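# Flip the inverted bottle upright and return it to the crate

## Task

A single bottle inside the crate is standing upside down: rotate it so it stands right way up and set it back in the crate. It counts as done only if the bottle stays there without the robot holding it, the crate and the tray are neither tilted nor shifted, nothing the robot is touching at the end settles by more than about a fingernail's width once released, and nothing ends up off the table.

## Robot and tools

Robot: two FANUC CRX arms, left_arm and right_arm, each with a six-joint chain and a Robotiq 140 mm two-finger gripper. Joint order in every row and every per-joint list: waist (J1), shoulder (J2), elbow (J3), forearm roll (J4), wrist pitch (J5), wrist roll (J6). Stated ranges in rad: waist -3.491..3.491, shoulder -3.140..3.140, elbow -1.187..4.328, forearm roll -3.316..3.316, wrist pitch -3.140..3.140, wrist roll -3.927..3.927; the true end may differ by up to 0.010 rad.

Frame: one scene frame, origin on the table top between the arms, +z up, +x out over the table, left_arm on the +y side. The names left and right say nothing about image sides. Bases: left_arm at (-0.063, +0.424, 0) m, quat_wxyz (+1.000, 0, 0, -0.026); right_arm at (+0.040, -0.355, 0) m, quat_wxyz (+0.997, 0, 0, -0.074). Gripper fingers point along its +z and close along its y. end_effector_position is the spot between the closed pads; closed fingertips stick out about 33 mm past it, fully open about 9 mm, and closing pushes the tips roughly 24 mm further out, so keep clearance above surfaces.

The 18-number row (used by both execute_actions and move): one flat list covering both arms, values in [-1, 1]. Numbers 1-6 are left_arm joint offsets, then left gripper position, force_limit, speed; numbers 10-15 are right_arm joint offsets, then right gripper position, force_limit, speed. Joint values are scaled: 1.0 equals 1.983 rad for waist and shoulder, 2.38 rad for elbow, 2.975 rad for forearm roll, wrist pitch and wrist roll. They are offsets, never absolute angles. Gripper position is absolute: +1 fully open (140 mm), about -0.8 pads touching, -1 closes until blocked. force_limit: about 14 N at -1, 60 N at 0, 107 N at +1 (parts up to 40 mm wide). speed: about 30 mm/s at -1, 140 at 0, 250 at +1. A 0 in these gripper slots is a real command, so to leave a gripper alone repeat its previous three numbers.

execute_actions(actions): a list of actions; each action is a list of up to 15 rows, one per 1/30 s control step; if fewer rows are given the last one is held to fill 15 steps. Joint offsets are counted from the joint angles at the start of that action (for the first action, the angles last reported), not from the preceding row. An empty list just returns state and images. If any action would push a joint more than 0.010 rad beyond its range, that action is rejected for both arms; if the first action fails this or any action is malformed, nothing in the call runs. Joints aimed past their true end stop there and the result says "joint sent to its limit".

move(target, speed, blocking): target is one 18-number row; its joint offsets are counted from the "Joint positions" in the latest result showing them. All joints of both arms progress in step, so grippers trace curves, and paths ignore obstacles and the other arm. speed is in rad/s for the joint with the longest way to go, 0.01 to 2, default 0.5; paths take 0.5 to 10 s and are cut off at 10 s. Gripper numbers are sent at the start. blocking=false returns after 0.5 s while motion continues; then poll with wait(0) and do not send new rows or moves until a result shows the end (or call stop). The result adds a "move:" line: ending (done, off_target, moving, held, fault), limits=held or limits=none, and the joint farthest from target per arm. After limits=held an arm may suddenly speed up.

wait(seconds): 0 to 10; arms hold their last command, a running move goes on and the wait ends early when it finishes. stop(): brakes a running move; needs room, fingers keep moving. zoom_image(camera, region): camera is cam_low, cam_left_wrist or cam_right_wrist; region [x0, y0, x1, y1] in pixels, top-left origin, at most 504 by 504. Images are 672x504. read_manual(section) returns only licence texts. finished_scene(scene) ends the current scene by its number, irreversibly; do it only when the bottle rests upright on its own.

Results: the state line gives each gripper's end_effector_position (m) and end_effector_quat_wxyz in the scene frame, less accurate at long reach. Joint positions, Joint velocities and Joint targets are per arm, in rad and rad/s. Gripper object_status: 0 moving, 1 blocked while opening, 2 blocked while closing (a grip), 3 at target or pads met. A firm grip shows 2. position_measured is in counts: 3 open, 230 pads meeting, not linear. To squeeze harder while at 2, raise force_limit and switch position between -1 and -0.98. "joint command not followed" means the clearance check altered joint targets.

Motion limits: per-step target lead of 0.805 rad (waist, shoulder), 0.966 (elbow), 1.21 (wrist joints); targets that would shift the gripper over 70 mm from its measured spot are scaled back; joint speeds capped at 2.62, 3.14, 3.93 rad/s. Large offsets may need several actions; finish an unfinished one with a new action.

Avoid: arms colliding or pressing each other; targets beyond a contact (the arm is stiff and faults). A torque fault (waist, shoulder, elbow 140 N m; wrist joints 35.2 N m, held weight included) or an outside force of 150 N freezes that arm for 10 s and drops the rest of the call. Long holding heats motors: MOTOR HOT warns, OVER-TEMPERATURE FAULT brakes the arm. Expect occasional tugs on held parts. Do not drop, slam or knock the bottle, crate or tray, and keep everything on the table.

Each tool is called after "Call:" as a command line: name --argument value for each argument, lists and objects as JSON in quotes; but a table of rows of numbers goes row by row, as --pt "numbers of a row", without its own name.

## Session

Call:
execute_actions --actions '[]'

Scene clock: 0.00 s.
left_arm: end_effector_position=(+0.3665, +0.8203, +0.3845) position_measured=3 object_status=3 end_effector_quat_wxyz=(+0.639, +0.295, +0.675, +0.220) | right_arm: end_effector_position=(+0.2021, +0.0584, +0.1810) position_measured=3 object_status=3 end_effector_quat_wxyz=(+0.057, +0.987, -0.149, +0.002)
Joint names: [waist, shoulder, elbow, forearm roll, wrist pitch, wrist roll]
Joint positions: left_arm=[ 1.449  0.049 -0.655  1.565 -1.444  1.699] | right_arm=[ 1.64   0.096 -0.038 -0.004 -1.551 -0.219]
Joint velocities: left_arm=[ 0.001 -0.001 -0.     0.001 -0.001 -0.   ] | right_arm=[-0.001  0.     0.001  0.     0.    -0.   ]
Joint targets: left_arm=[1.449 0.049 -0.655 1.565 -1.444 1.699] | right_arm=[1.640 0.096 -0.038 -0.004 -1.551 -0.219]

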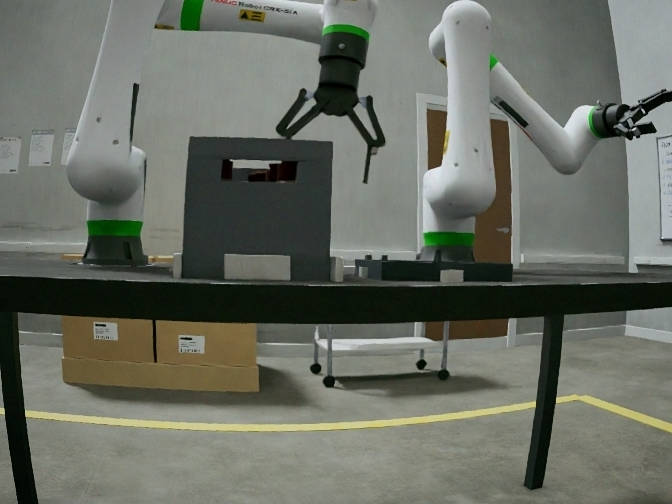

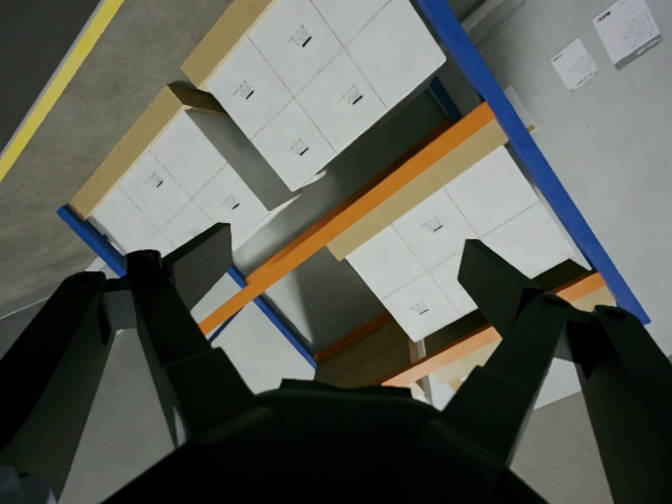

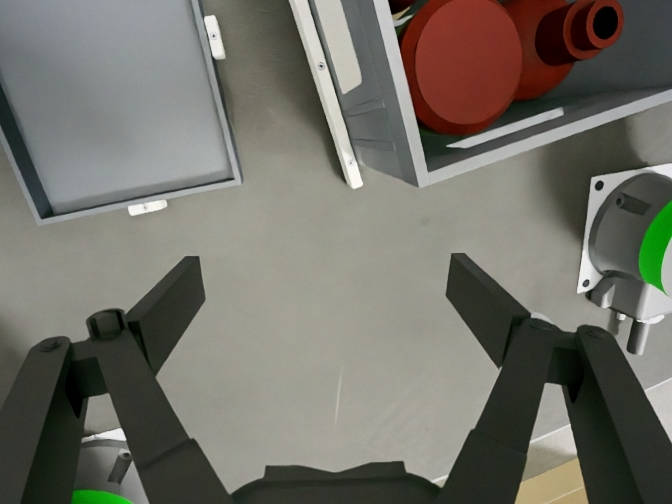

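Call:
move --target '[-0.15,0.01,0.15,-0.3,0.3,0.15,1,0,0,0,0,0.11,0,-0.05,0.2,1,0,0]' --speed 1.3

Call:
move --target '[-0.32,0.0258,0.1756,-0.7541,0.7807,0.3347,1,0,0,-0.1483,-0.1073,-0.1193,0.0013,0.0243,0.5267,0.42,0,0]' --speed 1.4

Scene clock: 12.70 s.
left_arm: end_effector_position=(+0.4445, +0.9390, +0.2702) position_measured=3 object_status=3 end_effector_quat_wxyz=(+0.167, +0.442, +0.805, +0.358) | right_arm: end_effector_position=(+0.2054, +0.0990, +0.2910) position_measured=3 object_status=3 end_effector_quat_wxyz=(+0.000, +0.989, +0.148, -0.002)
Joint names: [waist, shoulder, elbow, forearm roll, wrist pitch, wrist roll]
Joint positions: left_arm=[ 1.152  0.069 -0.298  0.673 -0.551  2.145] | right_arm=[ 1.64   0.096  0.223 -0.004 -1.7    0.376]
Joint velocities: left_arm=[-0.001  0.001  0.     0.    -0.001 -0.   ] | right_arm=[ 0.001  0.     0.001 -0.     0.001  0.001]
Joint targets: left_arm=[1.152 0.069 -0.298 0.673 -0.551 2.145] | right_arm=[1.640 0.096 0.223 -0.004 -1.700 0.376]
move: done; limits=none; left_arm: farthest joint: the waist, 0.000 radians from its target (0.298 radians at the start); right_arm: farthest joint: the waist, 0.000 radians from its target (0.000 radians at the start)

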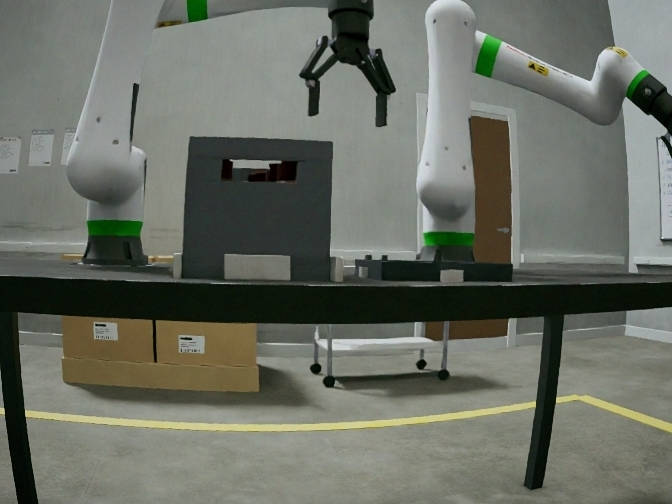

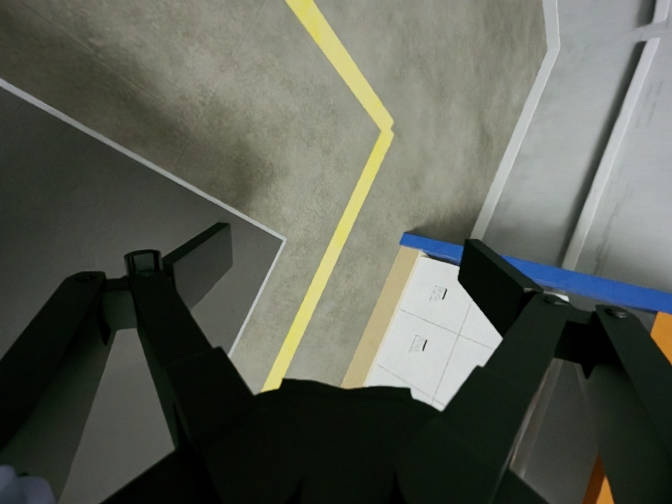

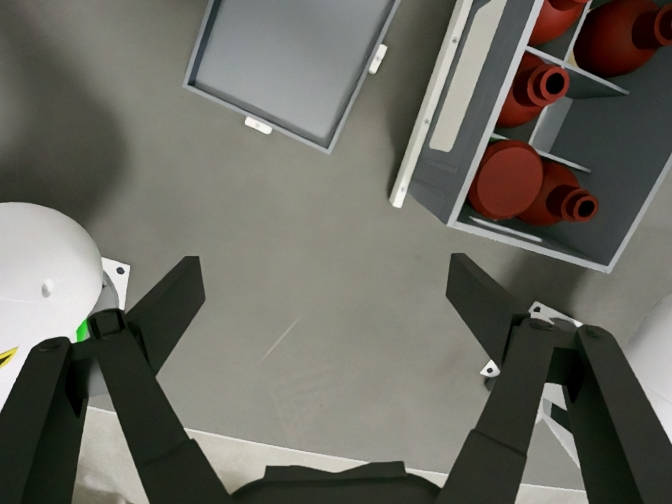

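Scene clock: 15.37 s.
left_arm: end_effector_position=(+0.4581, +0.2940, +0.4620) position_measured=3 object_status=3 end_effector_quat_wxyz=(+0.430, +0.561, -0.430, +0.562) | right_arm: end_effector_position=(+0.3004, -0.0470, +0.2601) position_measured=76 object_status=3 end_effector_quat_wxyz=(+0.000, +0.708, +0.707, +0.000)
Joint names: [waist, shoulder, elbow, forearm roll, wrist pitch, wrist roll]
Joint positions: left_arm=[ 0.517  0.12   0.12  -1.571  1.771  3.141] | right_arm=[ 1.346 -0.117 -0.061  0.    -1.627  1.943]
Joint velocities: left_arm=[ 0.001  0.    -0.     0.     0.    -0.   ] | right_arm=[ 0.    -0.001  0.    -0.     0.001 -0.002]
Joint targets: left_arm=[0.517 0.120 0.120 -1.571 1.771 3.141] | right_arm=[1.346 -0.117 -0.061 0.000 -1.627 1.943]
move: done; limits=none; left_arm: farthest joint: the waist, 0.000 radians from its target (0.634 radians at the start); right_arm: farthest joint: the waist, 0.000 radians from its target (0.294 radians at the start)

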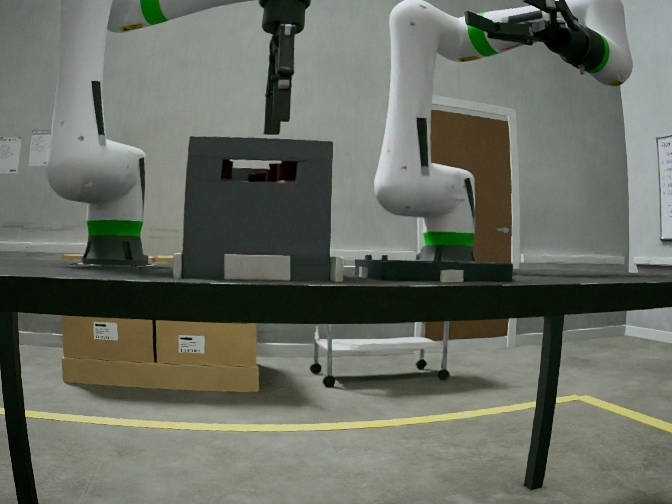

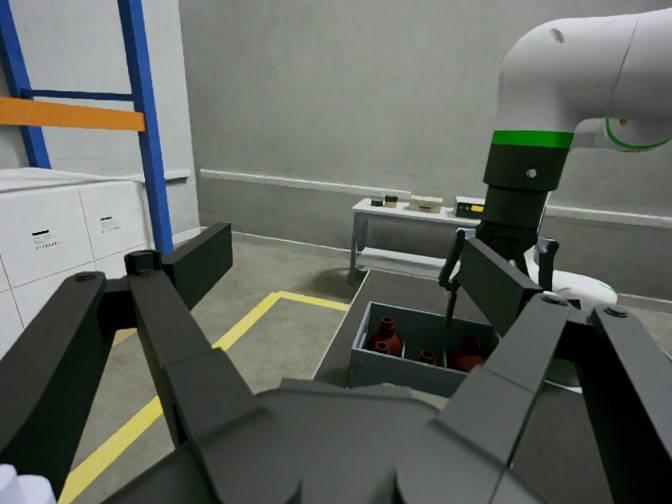

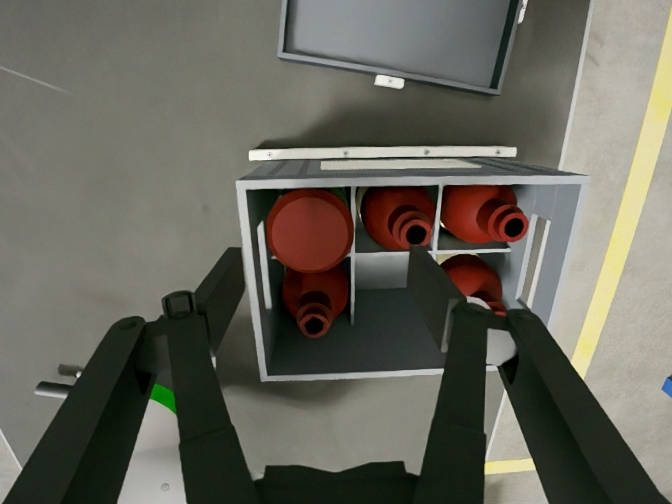

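Call:
move --target '[0,0,0,0,0,0,1,0,0,0.0155,-0.0097,-0.0413,0,0.0266,-0.0102,0.15,0,0]' --speed 0.3

Call:
zoom_image --camera "cam_right_wrist" --region '[200,160,460,360]'

Scene clock: 31.37 s.
left_arm: end_effector_position=(+0.4580, +0.2940, +0.4620) position_measured=3 object_status=3 end_effector_quat_wxyz=(+0.430, +0.561, -0.430, +0.562) | right_arm: end_effector_position=(+0.2885, -0.0459, +0.2251) position_measured=110 object_status=3 end_effector_quat_wxyz=(-0.000, +0.708, +0.707, +0.000)
Joint names: [waist, shoulder, elbow, forearm roll, wrist pitch, wrist roll]
Joint positions: left_arm=[ 0.517  0.12   0.12  -1.571  1.771  3.141] | right_arm=[ 1.377 -0.137 -0.159  0.    -1.548  1.913]
Joint velocities: left_arm=[ 0.001 -0.001  0.    -0.     0.     0.   ] | right_arm=[ 0.001  0.002 -0.     0.     0.001 -0.   ]
Joint targets: left_arm=[0.517 0.120 0.120 -1.571 1.771 3.141] | right_arm=[1.377 -0.136 -0.159 0.000 -1.548 1.913]
move: done; limits=none; left_arm: farthest joint: the waist, 0.000 radians from its target (0.000 radians at the start); right_arm: farthest joint: the elbow, 0.001 radians from its target (0.099 radians at the start)

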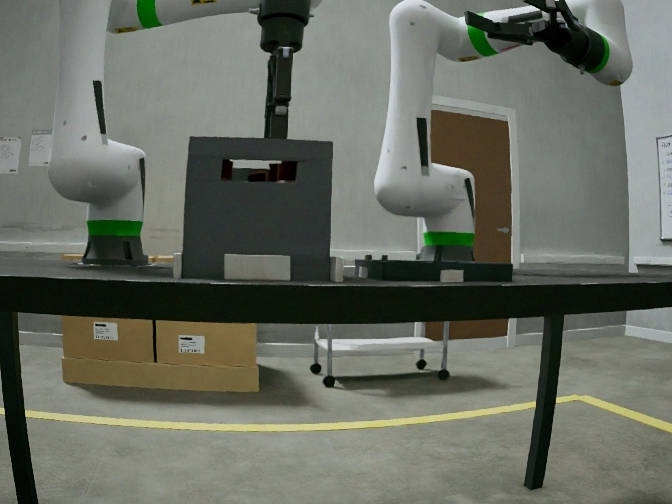

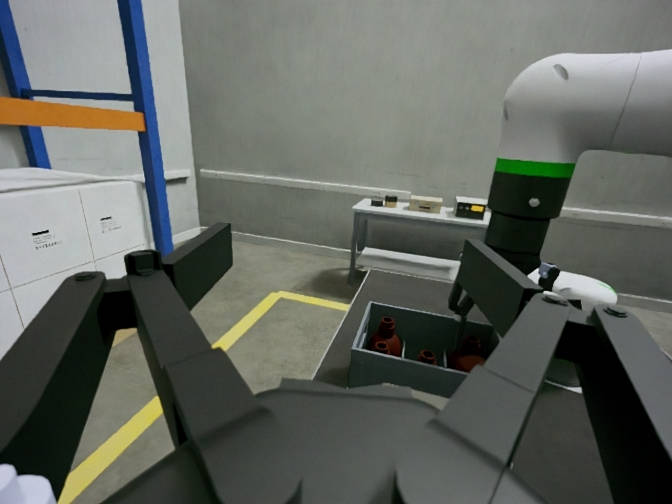

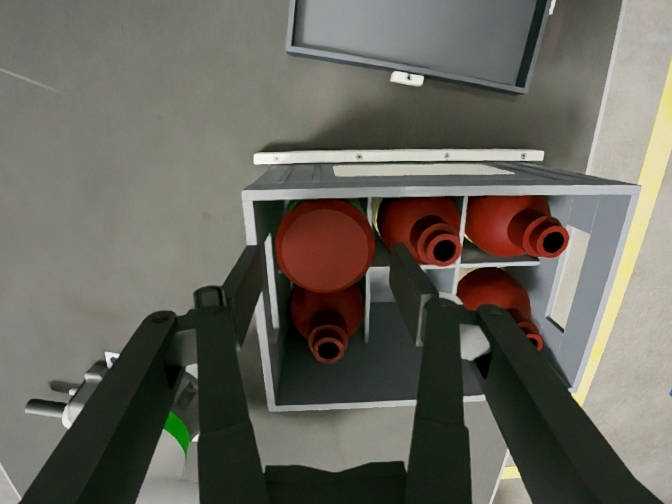

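Region (200, 160, 460, 360) of cam_right_wrist's 672x504 image, scaled by 1.938, with more detail than that image has; it fills the top 388 rows of this view, and the rest is white.

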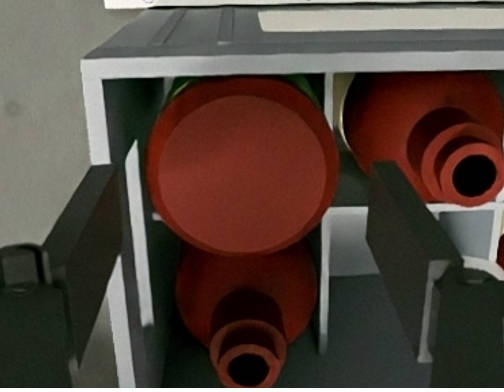

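Call:
move --target '[0,0,0,0,0,0,1,0,0,-0.0025,0.0029,-0.0174,0,0.0158,0.0017,0.15,0,0]' --speed 0.05

Call:
zoom_image --camera "cam_right_wrist" --region '[200,160,460,360]'

Scene clock: 43.27 s.
left_arm: end_effector_position=(+0.4580, +0.2940, +0.4620) position_measured=3 object_status=3 end_effector_quat_wxyz=(+0.430, +0.561, -0.430, +0.562) | right_arm: end_effector_position=(+0.2904, -0.0459, +0.2052) position_measured=110 object_status=3 end_effector_quat_wxyz=(+0.000, +0.707, +0.707, +0.000)
Joint names: [waist, shoulder, elbow, forearm roll, wrist pitch, wrist roll]
Joint positions: left_arm=[ 0.517  0.12   0.12  -1.571  1.771  3.141] | right_arm=[ 1.372 -0.131 -0.2    0.    -1.501  1.918]
Joint velocities: left_arm=[-0.    -0.001  0.     0.     0.    -0.001] | right_arm=[ 0.    -0.    -0.     0.     0.    -0.001]
Joint targets: left_arm=[0.517 0.120 0.120 -1.571 1.771 3.141] | right_arm=[1.372 -0.131 -0.200 0.000 -1.501 1.918]
move: done; limits=none; left_arm: farthest joint: the waist, 0.000 radians from its target (0.000 radians at the start); right_arm: farthest joint: the shoulder, 0.001 radians from its target (0.005 radians at the start)

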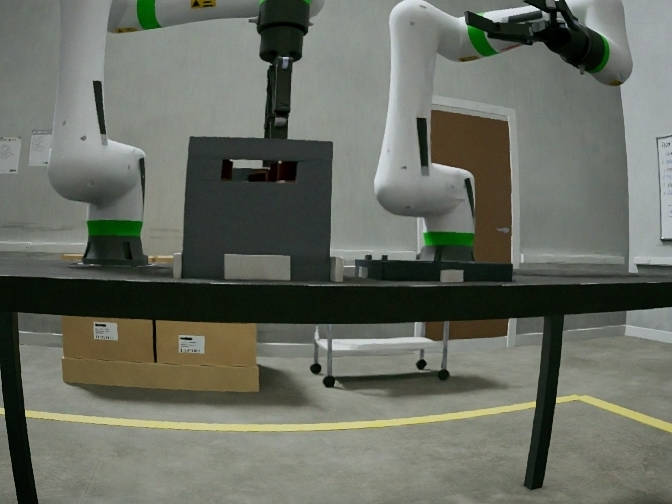

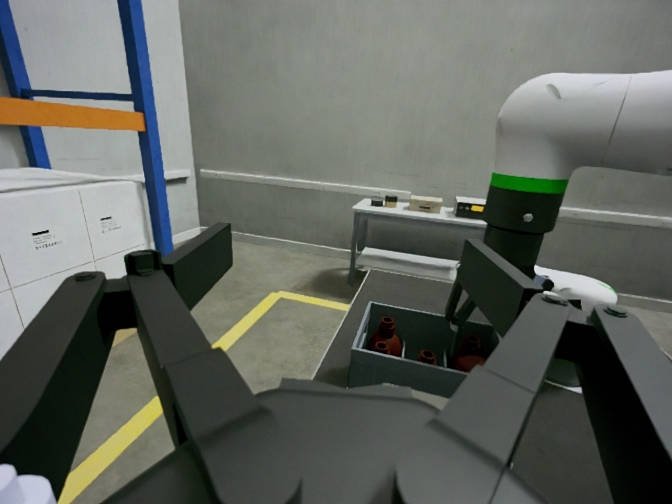

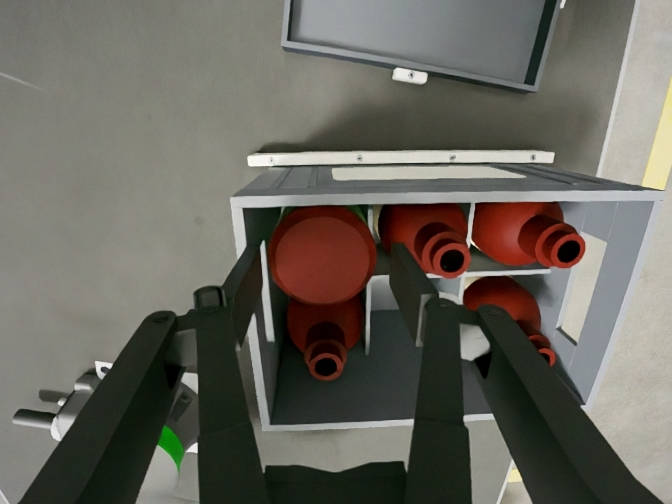

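Region (200, 160, 460, 360) of cam_right_wrist's 672x504 image, scaled by 1.938, with more detail than that image has; it fills the top 388 rows of this view, and the rest is white.

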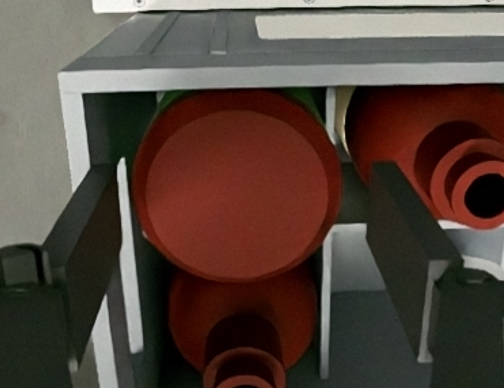

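Call:
move --target '[0,0,0,0,0,0,1,0,0,0,0.0049,-0.0309,0,0.028,0,0.15,0,0]' --speed 0.05

Call:
zoom_image --camera "cam_right_wrist" --region '[160,160,460,390]'

Scene clock: 49.67 s.
left_arm: end_effector_position=(+0.4580, +0.2940, +0.4620) position_measured=3 object_status=3 end_effector_quat_wxyz=(+0.430, +0.561, -0.430, +0.562) | right_arm: end_effector_position=(+0.2904, -0.0459, +0.1701) position_measured=110 object_status=3 end_effector_quat_wxyz=(+0.000, +0.707, +0.707, +0.000)
Joint names: [waist, shoulder, elbow, forearm roll, wrist pitch, wrist roll]
Joint positions: left_arm=[ 0.517  0.12   0.12  -1.571  1.771  3.141] | right_arm=[ 1.372 -0.121 -0.274  0.    -1.418  1.918]
Joint velocities: left_arm=[ 0.001 -0.001 -0.    -0.     0.001 -0.   ] | right_arm=[0.002 0.    0.    0.001 0.    0.   ]
Joint targets: left_arm=[0.517 0.120 0.120 -1.571 1.771 3.141] | right_arm=[1.372 -0.121 -0.274 0.000 -1.418 1.918]
move: done; limits=none; left_arm: farthest joint: the waist, 0.000 radians from its target (0.000 radians at the start); right_arm: farthest joint: the waist, 0.000 radians from its target (0.000 radians at the start)

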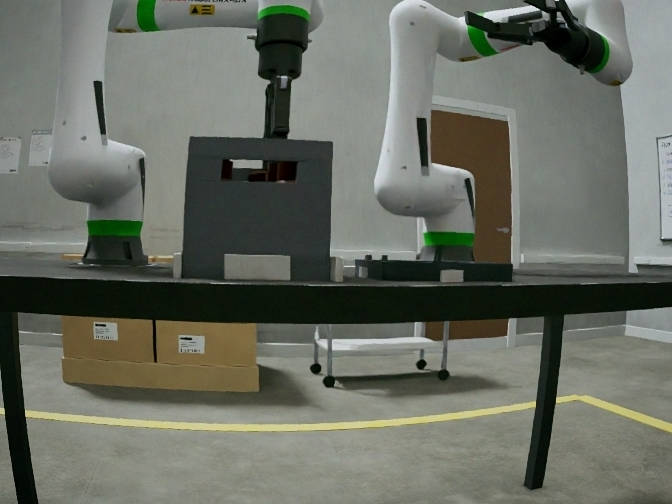

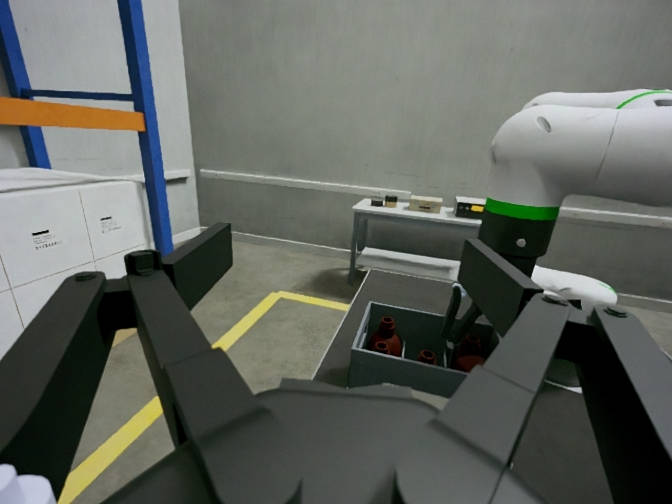

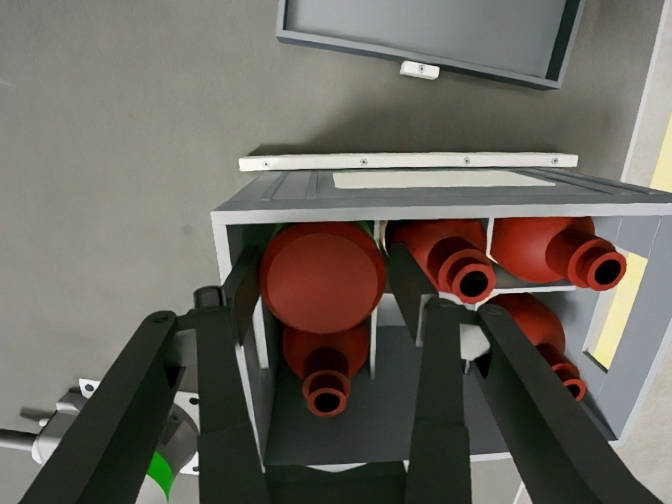

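Region (160, 160, 460, 390) of cam_right_wrist's 672x504 image, scaled by 1.680, with more detail than that image has; it fills the top 386 rows of this view, and the rest is white.

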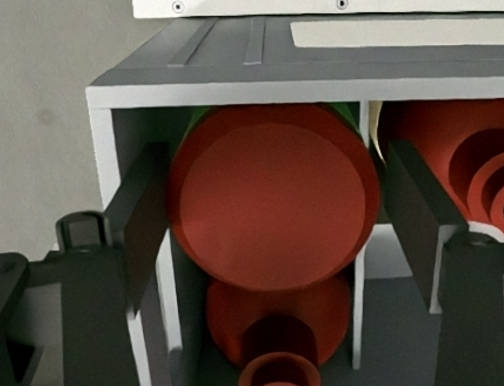

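Call:
move --target '[0,0,0,0,0,0,1,0,0,0,0,0,0,0,0,-1,0.8,-0.6]'

Call:
move --target '[0,0,0,0,0,0,1,0,0,0,-0.0044,0.0947,0,-0.0787,0,-1,0.8,-0.6]' --speed 0.2

Call:
move --target '[0,0,0,0,0,0,1,0,0,0,0.0327,0.1453,0,-0.0944,0,-1,0.8,-0.6]' --speed 0.3

Scene clock: 57.93 s.
left_arm: end_effector_position=(+0.4580, +0.2940, +0.4620) position_measured=3 object_status=3 end_effector_quat_wxyz=(+0.430, +0.561, -0.430, +0.562) | right_arm: end_effector_position=(+0.2905, -0.0459, +0.1701) position_measured=126 object_status=2 end_effector_quat_wxyz=(+0.000, +0.707, +0.707, +0.000)
Joint names: [waist, shoulder, elbow, forearm roll, wrist pitch, wrist roll]
Joint positions: left_arm=[ 0.517  0.12   0.12  -1.571  1.771  3.141] | right_arm=[ 1.372 -0.121 -0.274  0.    -1.418  1.918]
Joint velocities: left_arm=[ 0.     0.001 -0.    -0.    -0.001 -0.001] | right_arm=[ 0.001 -0.     0.001  0.    -0.    -0.   ]
Joint targets: left_arm=[0.517 0.120 0.120 -1.571 1.771 3.141] | right_arm=[1.372 -0.121 -0.274 0.000 -1.418 1.918]
move: done; limits=none; left_arm: farthest joint: the waist, 0.000 radians from its target (0.000 radians at the start); right_arm: farthest joint: the waist, 0.000 radians from its target (0.000 radians at the start)

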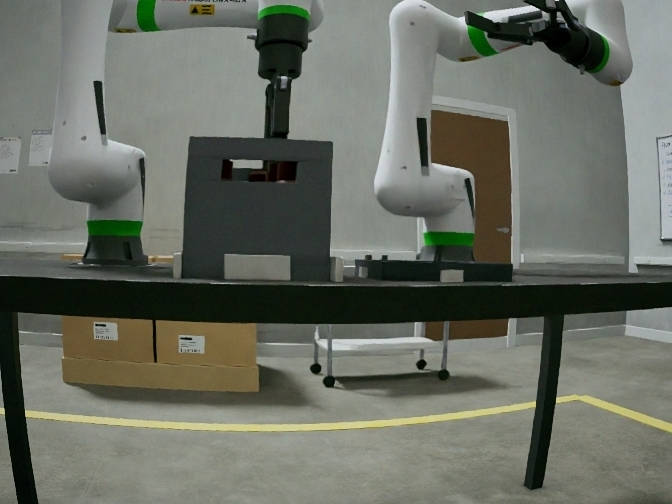

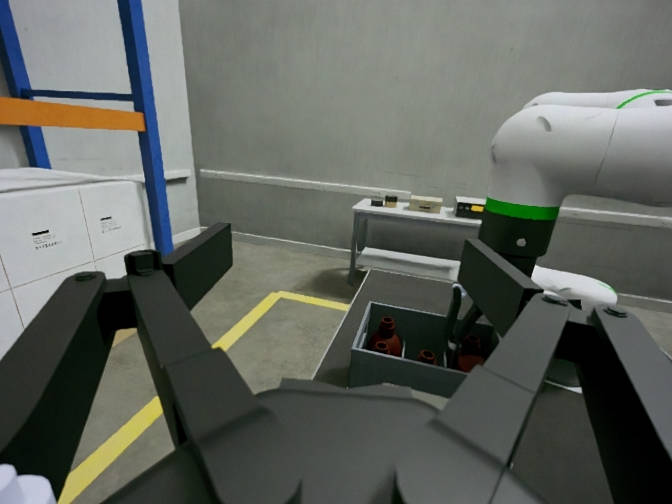

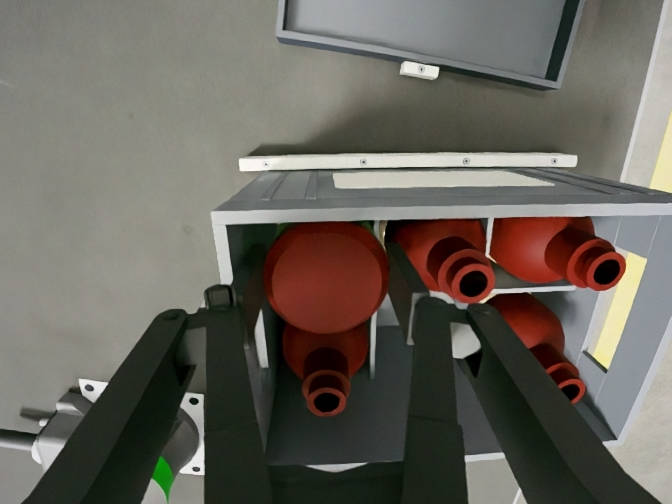

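Scene clock: 59.43 s.
left_arm: end_effector_position=(+0.4580, +0.2940, +0.4620) position_measured=3 object_status=3 end_effector_quat_wxyz=(+0.430, +0.561, -0.430, +0.562) | right_arm: end_effector_position=(+0.2905, -0.0459, +0.2701) position_measured=127 object_status=2 end_effector_quat_wxyz=(+0.000, +0.707, +0.707, +0.000)
Joint names: [waist, shoulder, elbow, forearm roll, wrist pitch, wrist roll]
Joint positions: left_arm=[ 0.517  0.12   0.12  -1.571  1.771  3.141] | right_arm=[ 1.372 -0.13  -0.048  0.    -1.652  1.918]
Joint velocities: left_arm=[-0.002  0.001  0.     0.001  0.    -0.   ] | right_arm=[-0.    -0.     0.    -0.    -0.002 -0.   ]
Joint targets: left_arm=[0.517 0.120 0.120 -1.571 1.771 3.141] | right_arm=[1.372 -0.130 -0.048 0.000 -1.652 1.918]
move: done; limits=none; left_arm: farthest joint: the waist, 0.000 radians from its target (0.000 radians at the start); right_arm: farthest joint: the waist, 0.000 radians from its target (0.000 radians at the start)

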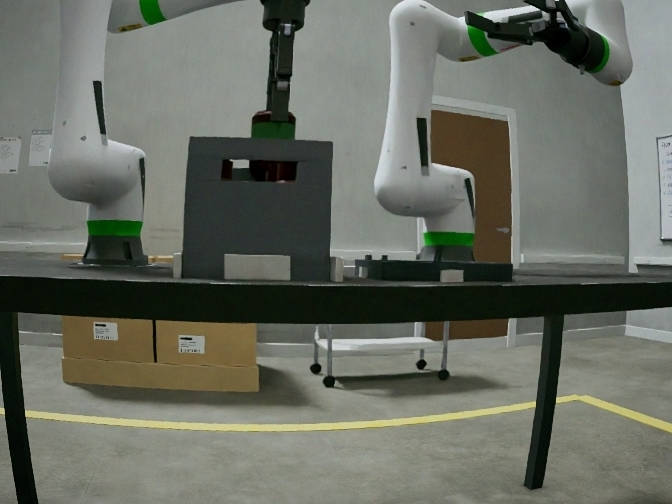

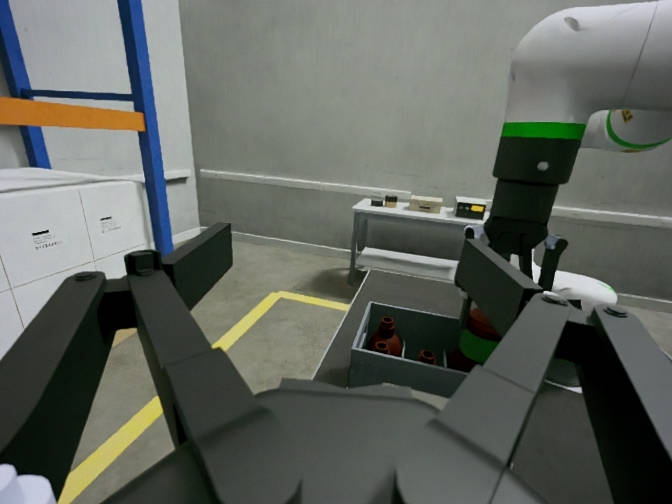

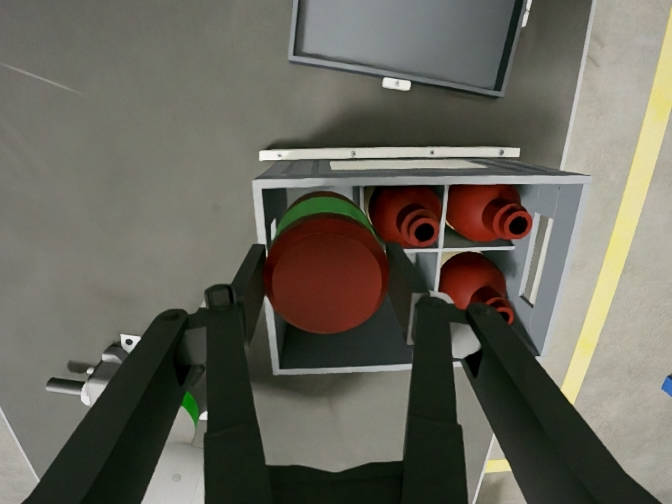

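Scene clock: 60.93 s.
left_arm: end_effector_position=(+0.4580, +0.2940, +0.4620) position_measured=3 object_status=3 end_effector_quat_wxyz=(+0.430, +0.561, -0.430, +0.562) | right_arm: end_effector_position=(+0.2905, -0.0459, +0.3901) position_measured=127 object_status=2 end_effector_quat_wxyz=(+0.000, +0.708, +0.707, +0.000)
Joint names: [waist, shoulder, elbow, forearm roll, wrist pitch, wrist roll]
Joint positions: left_arm=[ 0.517  0.12   0.12  -1.571  1.771  3.141] | right_arm=[ 1.372 -0.065  0.297  0.    -1.933  1.918]
Joint velocities: left_arm=[ 0.001  0.001  0.    -0.    -0.001  0.   ] | right_arm=[-0.001 -0.     0.002 -0.    -0.001  0.001]
Joint targets: left_arm=[0.517 0.120 0.120 -1.571 1.771 3.141] | right_arm=[1.372 -0.065 0.297 0.000 -1.933 1.918]
move: done; limits=none; left_arm: farthest joint: the waist, 0.000 radians from its target (0.000 radians at the start); right_arm: farthest joint: the waist, 0.000 radians from its target (0.000 radians at the start)

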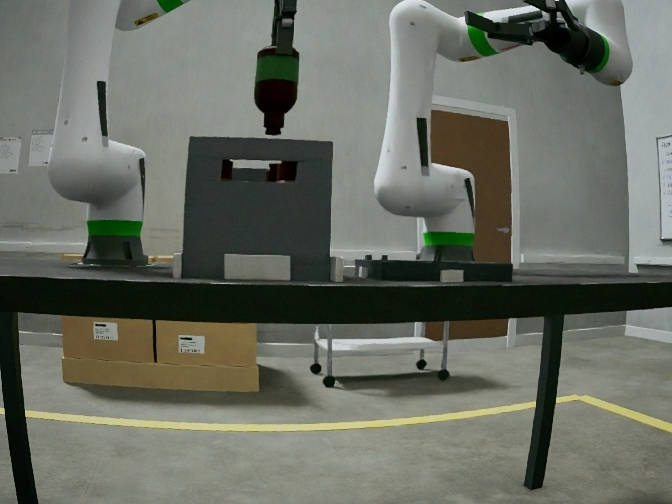

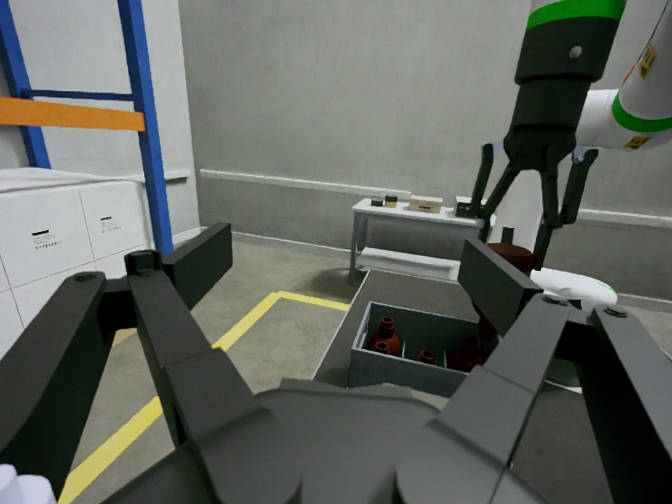

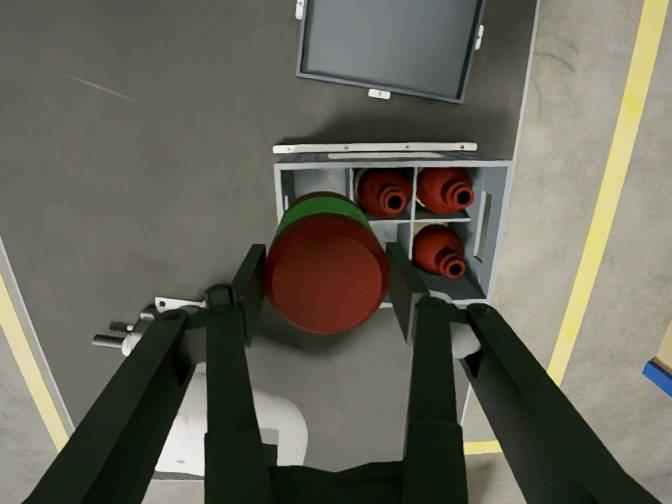

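The bottle hangs slightly tilted, so I'll check its alignment at the handover.

Call:
move --target '[0,0,0,0,0,0,1,0,0,-0.5003,0.0287,0.0563,-0.3496,0.0376,-0.0534,-1,0.8,-0.6]' --speed 0.6

Call:
move --target '[-0.1336,0,0,0,0,0,1,0,0,-0.1915,-0.0564,-0.2315,-0.1784,0.0342,-0.0632,-1,0.8,-0.6]' --speed 0.5

Scene clock: 69.87 s.
left_arm: end_effector_position=(+0.4580, +0.2940, +0.4620) position_measured=3 object_status=3 end_effector_quat_wxyz=(+0.430, +0.561, -0.430, +0.562) | right_arm: end_effector_position=(+0.4038, -0.0309, +0.4806) position_measured=127 object_status=2 end_effector_quat_wxyz=(-0.469, +0.810, +0.344, +0.072)
Joint names: [waist, shoulder, elbow, forearm roll, wrist pitch, wrist roll]
Joint positions: left_arm=[ 0.517  0.12   0.12  -1.571  1.771  3.141] | right_arm=[ 0.38  -0.008  0.431 -1.04  -1.821  1.759]
Joint velocities: left_arm=[-0.001  0.001  0.    -0.001 -0.     0.   ] | right_arm=[-0.001 -0.     0.     0.001 -0.001  0.   ]
Joint targets: left_arm=[0.517 0.120 0.120 -1.571 1.771 3.141] | right_arm=[0.380 -0.008 0.431 -1.040 -1.821 1.759]
move: done; limits=none; left_arm: farthest joint: the waist, 0.000 radians from its target (0.000 radians at the start); right_arm: farthest joint: the waist, 0.000 radians from its target (0.992 radians at the start)

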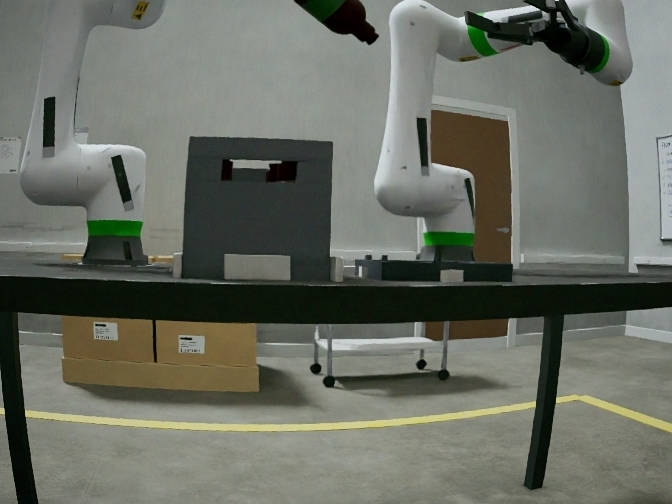

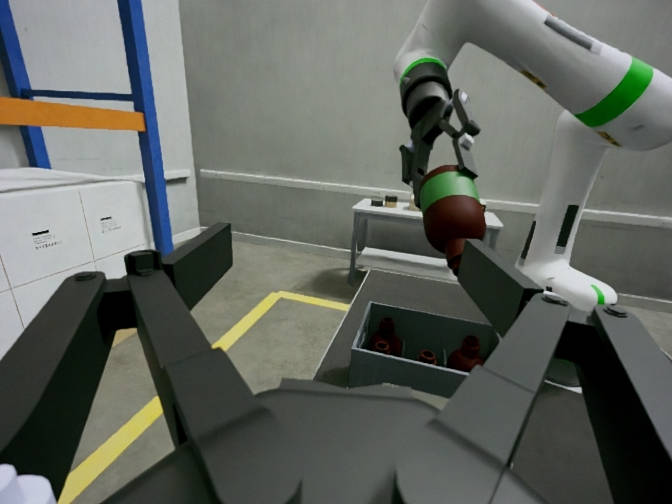

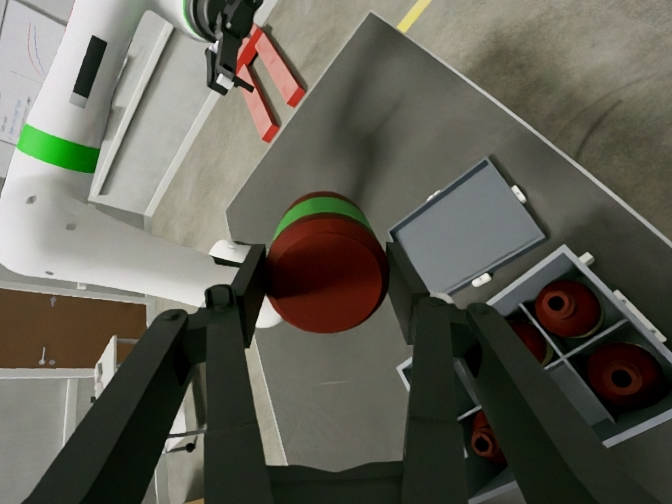

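Scene clock: 71.37 s.
left_arm: end_effector_position=(+0.4059, +0.1620, +0.4620) position_measured=3 object_status=3 end_effector_quat_wxyz=(+0.500, +0.500, -0.500, +0.500) | right_arm: end_effector_position=(+0.4171, -0.0547, +0.4621) position_measured=127 object_status=2 end_effector_quat_wxyz=(+0.707, -0.707, +0.000, -0.000)
Joint names: [waist, shoulder, elbow, forearm roll, wrist pitch, wrist roll]
Joint positions: left_arm=[ 0.252  0.12   0.12  -1.571  1.771  3.141] | right_arm=[ 0.    -0.12  -0.12  -1.571 -1.719  1.571]
Joint velocities: left_arm=[-0.     0.     0.    -0.001  0.    -0.   ] | right_arm=[ 0.     0.001 -0.002  0.     0.     0.001]
Joint targets: left_arm=[0.252 0.120 0.120 -1.571 1.771 3.141] | right_arm=[-0.000 -0.120 -0.120 -1.571 -1.719 1.571]
move: done; limits=none; left_arm: farthest joint: the waist, 0.000 radians from its target (0.265 radians at the start); right_arm: farthest joint: the waist, 0.000 radians from its target (0.380 radians at the start)

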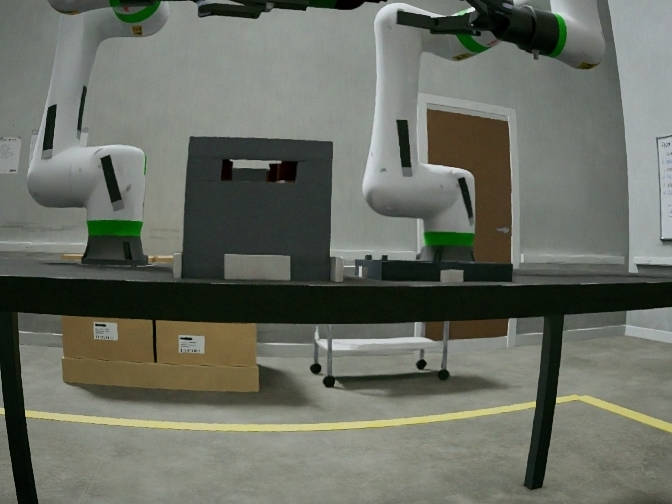

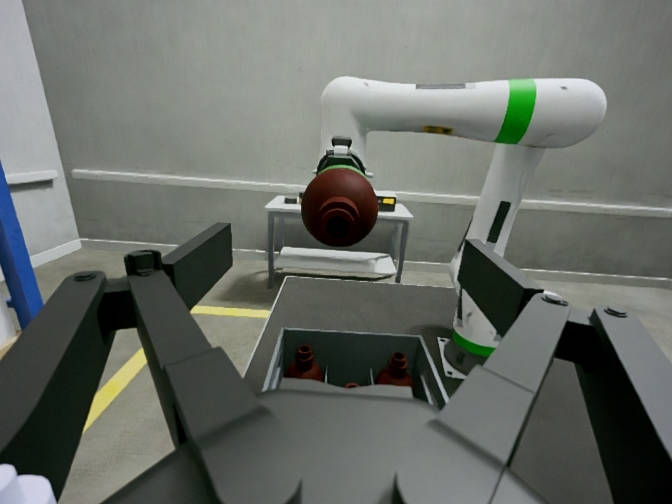

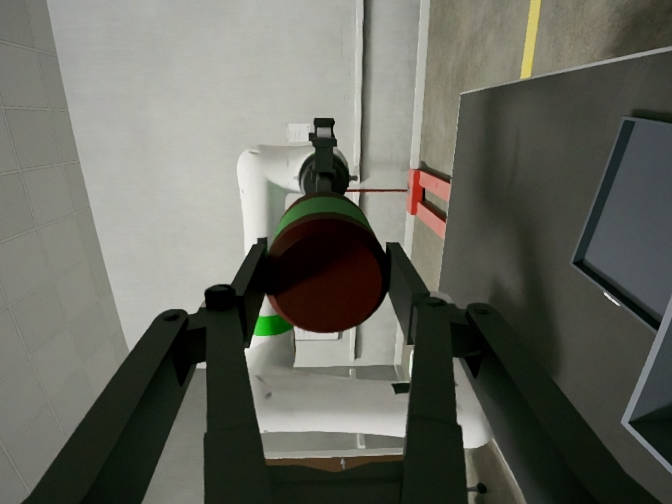

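Call:
move --target '[-0.06,0,0,0,-0.04,0,-0.1,0,0,0,0,0,0,0,0,-1,0.8,-0.6]' --speed 0.2

Call:
zoom_image --camera "cam_left_wrist" --region '[250,120,450,320]'

Scene clock: 77.90 s.
left_arm: end_effector_position=(+0.4138, +0.1056, +0.4620) position_measured=141 object_status=3 end_effector_quat_wxyz=(+0.500, +0.500, -0.500, +0.500) | right_arm: end_effector_position=(+0.4172, -0.0547, +0.4621) position_measured=127 object_status=2 end_effector_quat_wxyz=(+0.707, -0.707, +0.000, -0.000)
Joint names: [waist, shoulder, elbow, forearm roll, wrist pitch, wrist roll]
Joint positions: left_arm=[ 0.133  0.12   0.12  -1.571  1.652  3.141] | right_arm=[-0.    -0.12  -0.12  -1.571 -1.719  1.571]
Joint velocities: left_arm=[-0.001  0.     0.    -0.     0.001 -0.001] | right_arm=[ 0.001 -0.001  0.001  0.001  0.001  0.001]
Joint targets: left_arm=[0.133 0.120 0.120 -1.571 1.652 3.141] | right_arm=[0.000 -0.120 -0.120 -1.571 -1.719 1.571]
move: done; limits=none; left_arm: farthest joint: the waist, 0.000 radians from its target (0.119 radians at the start); right_arm: farthest joint: the waist, 0.000 radians from its target (0.000 radians at the start)

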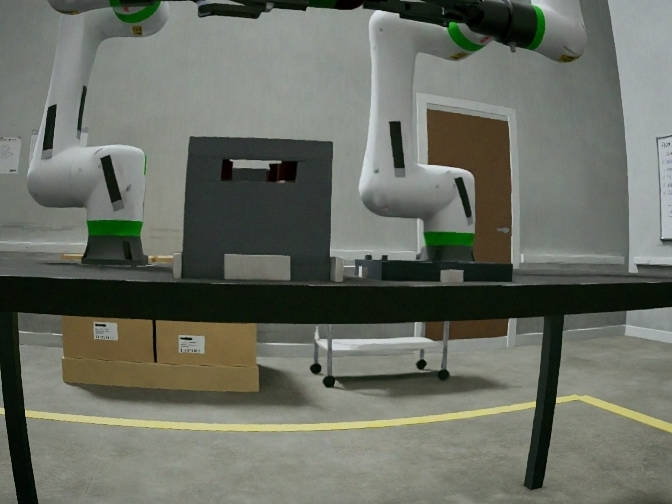

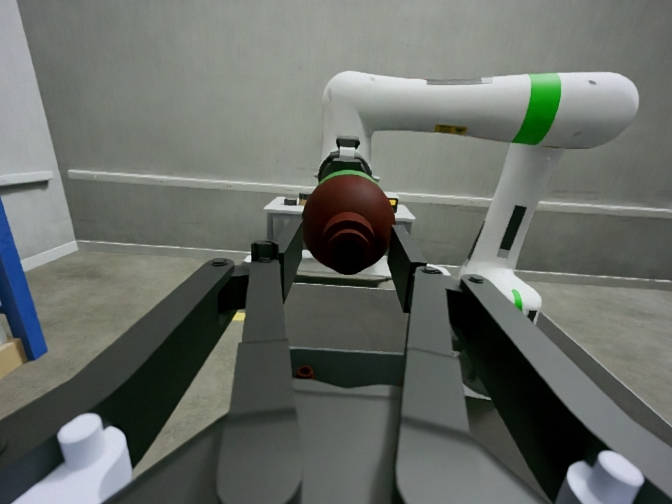

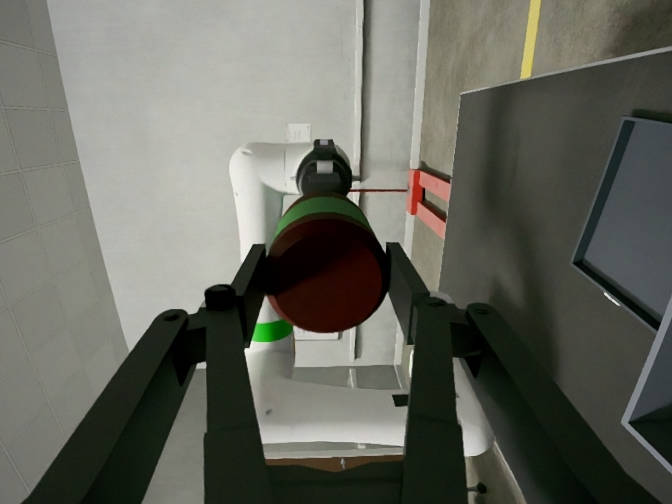

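Region (250, 120, 450, 320) of cam_left_wrist's 672x504 image, scaled by 2.520, with more detail than that image has.

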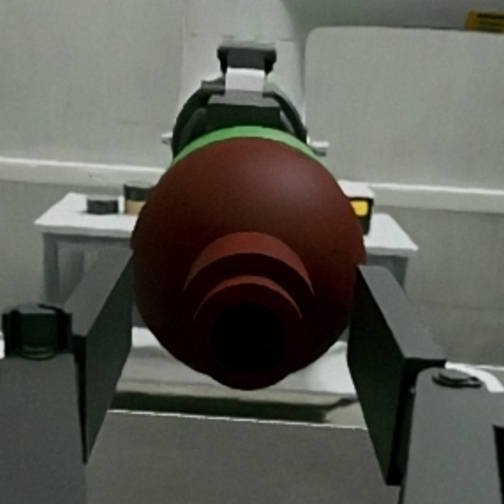

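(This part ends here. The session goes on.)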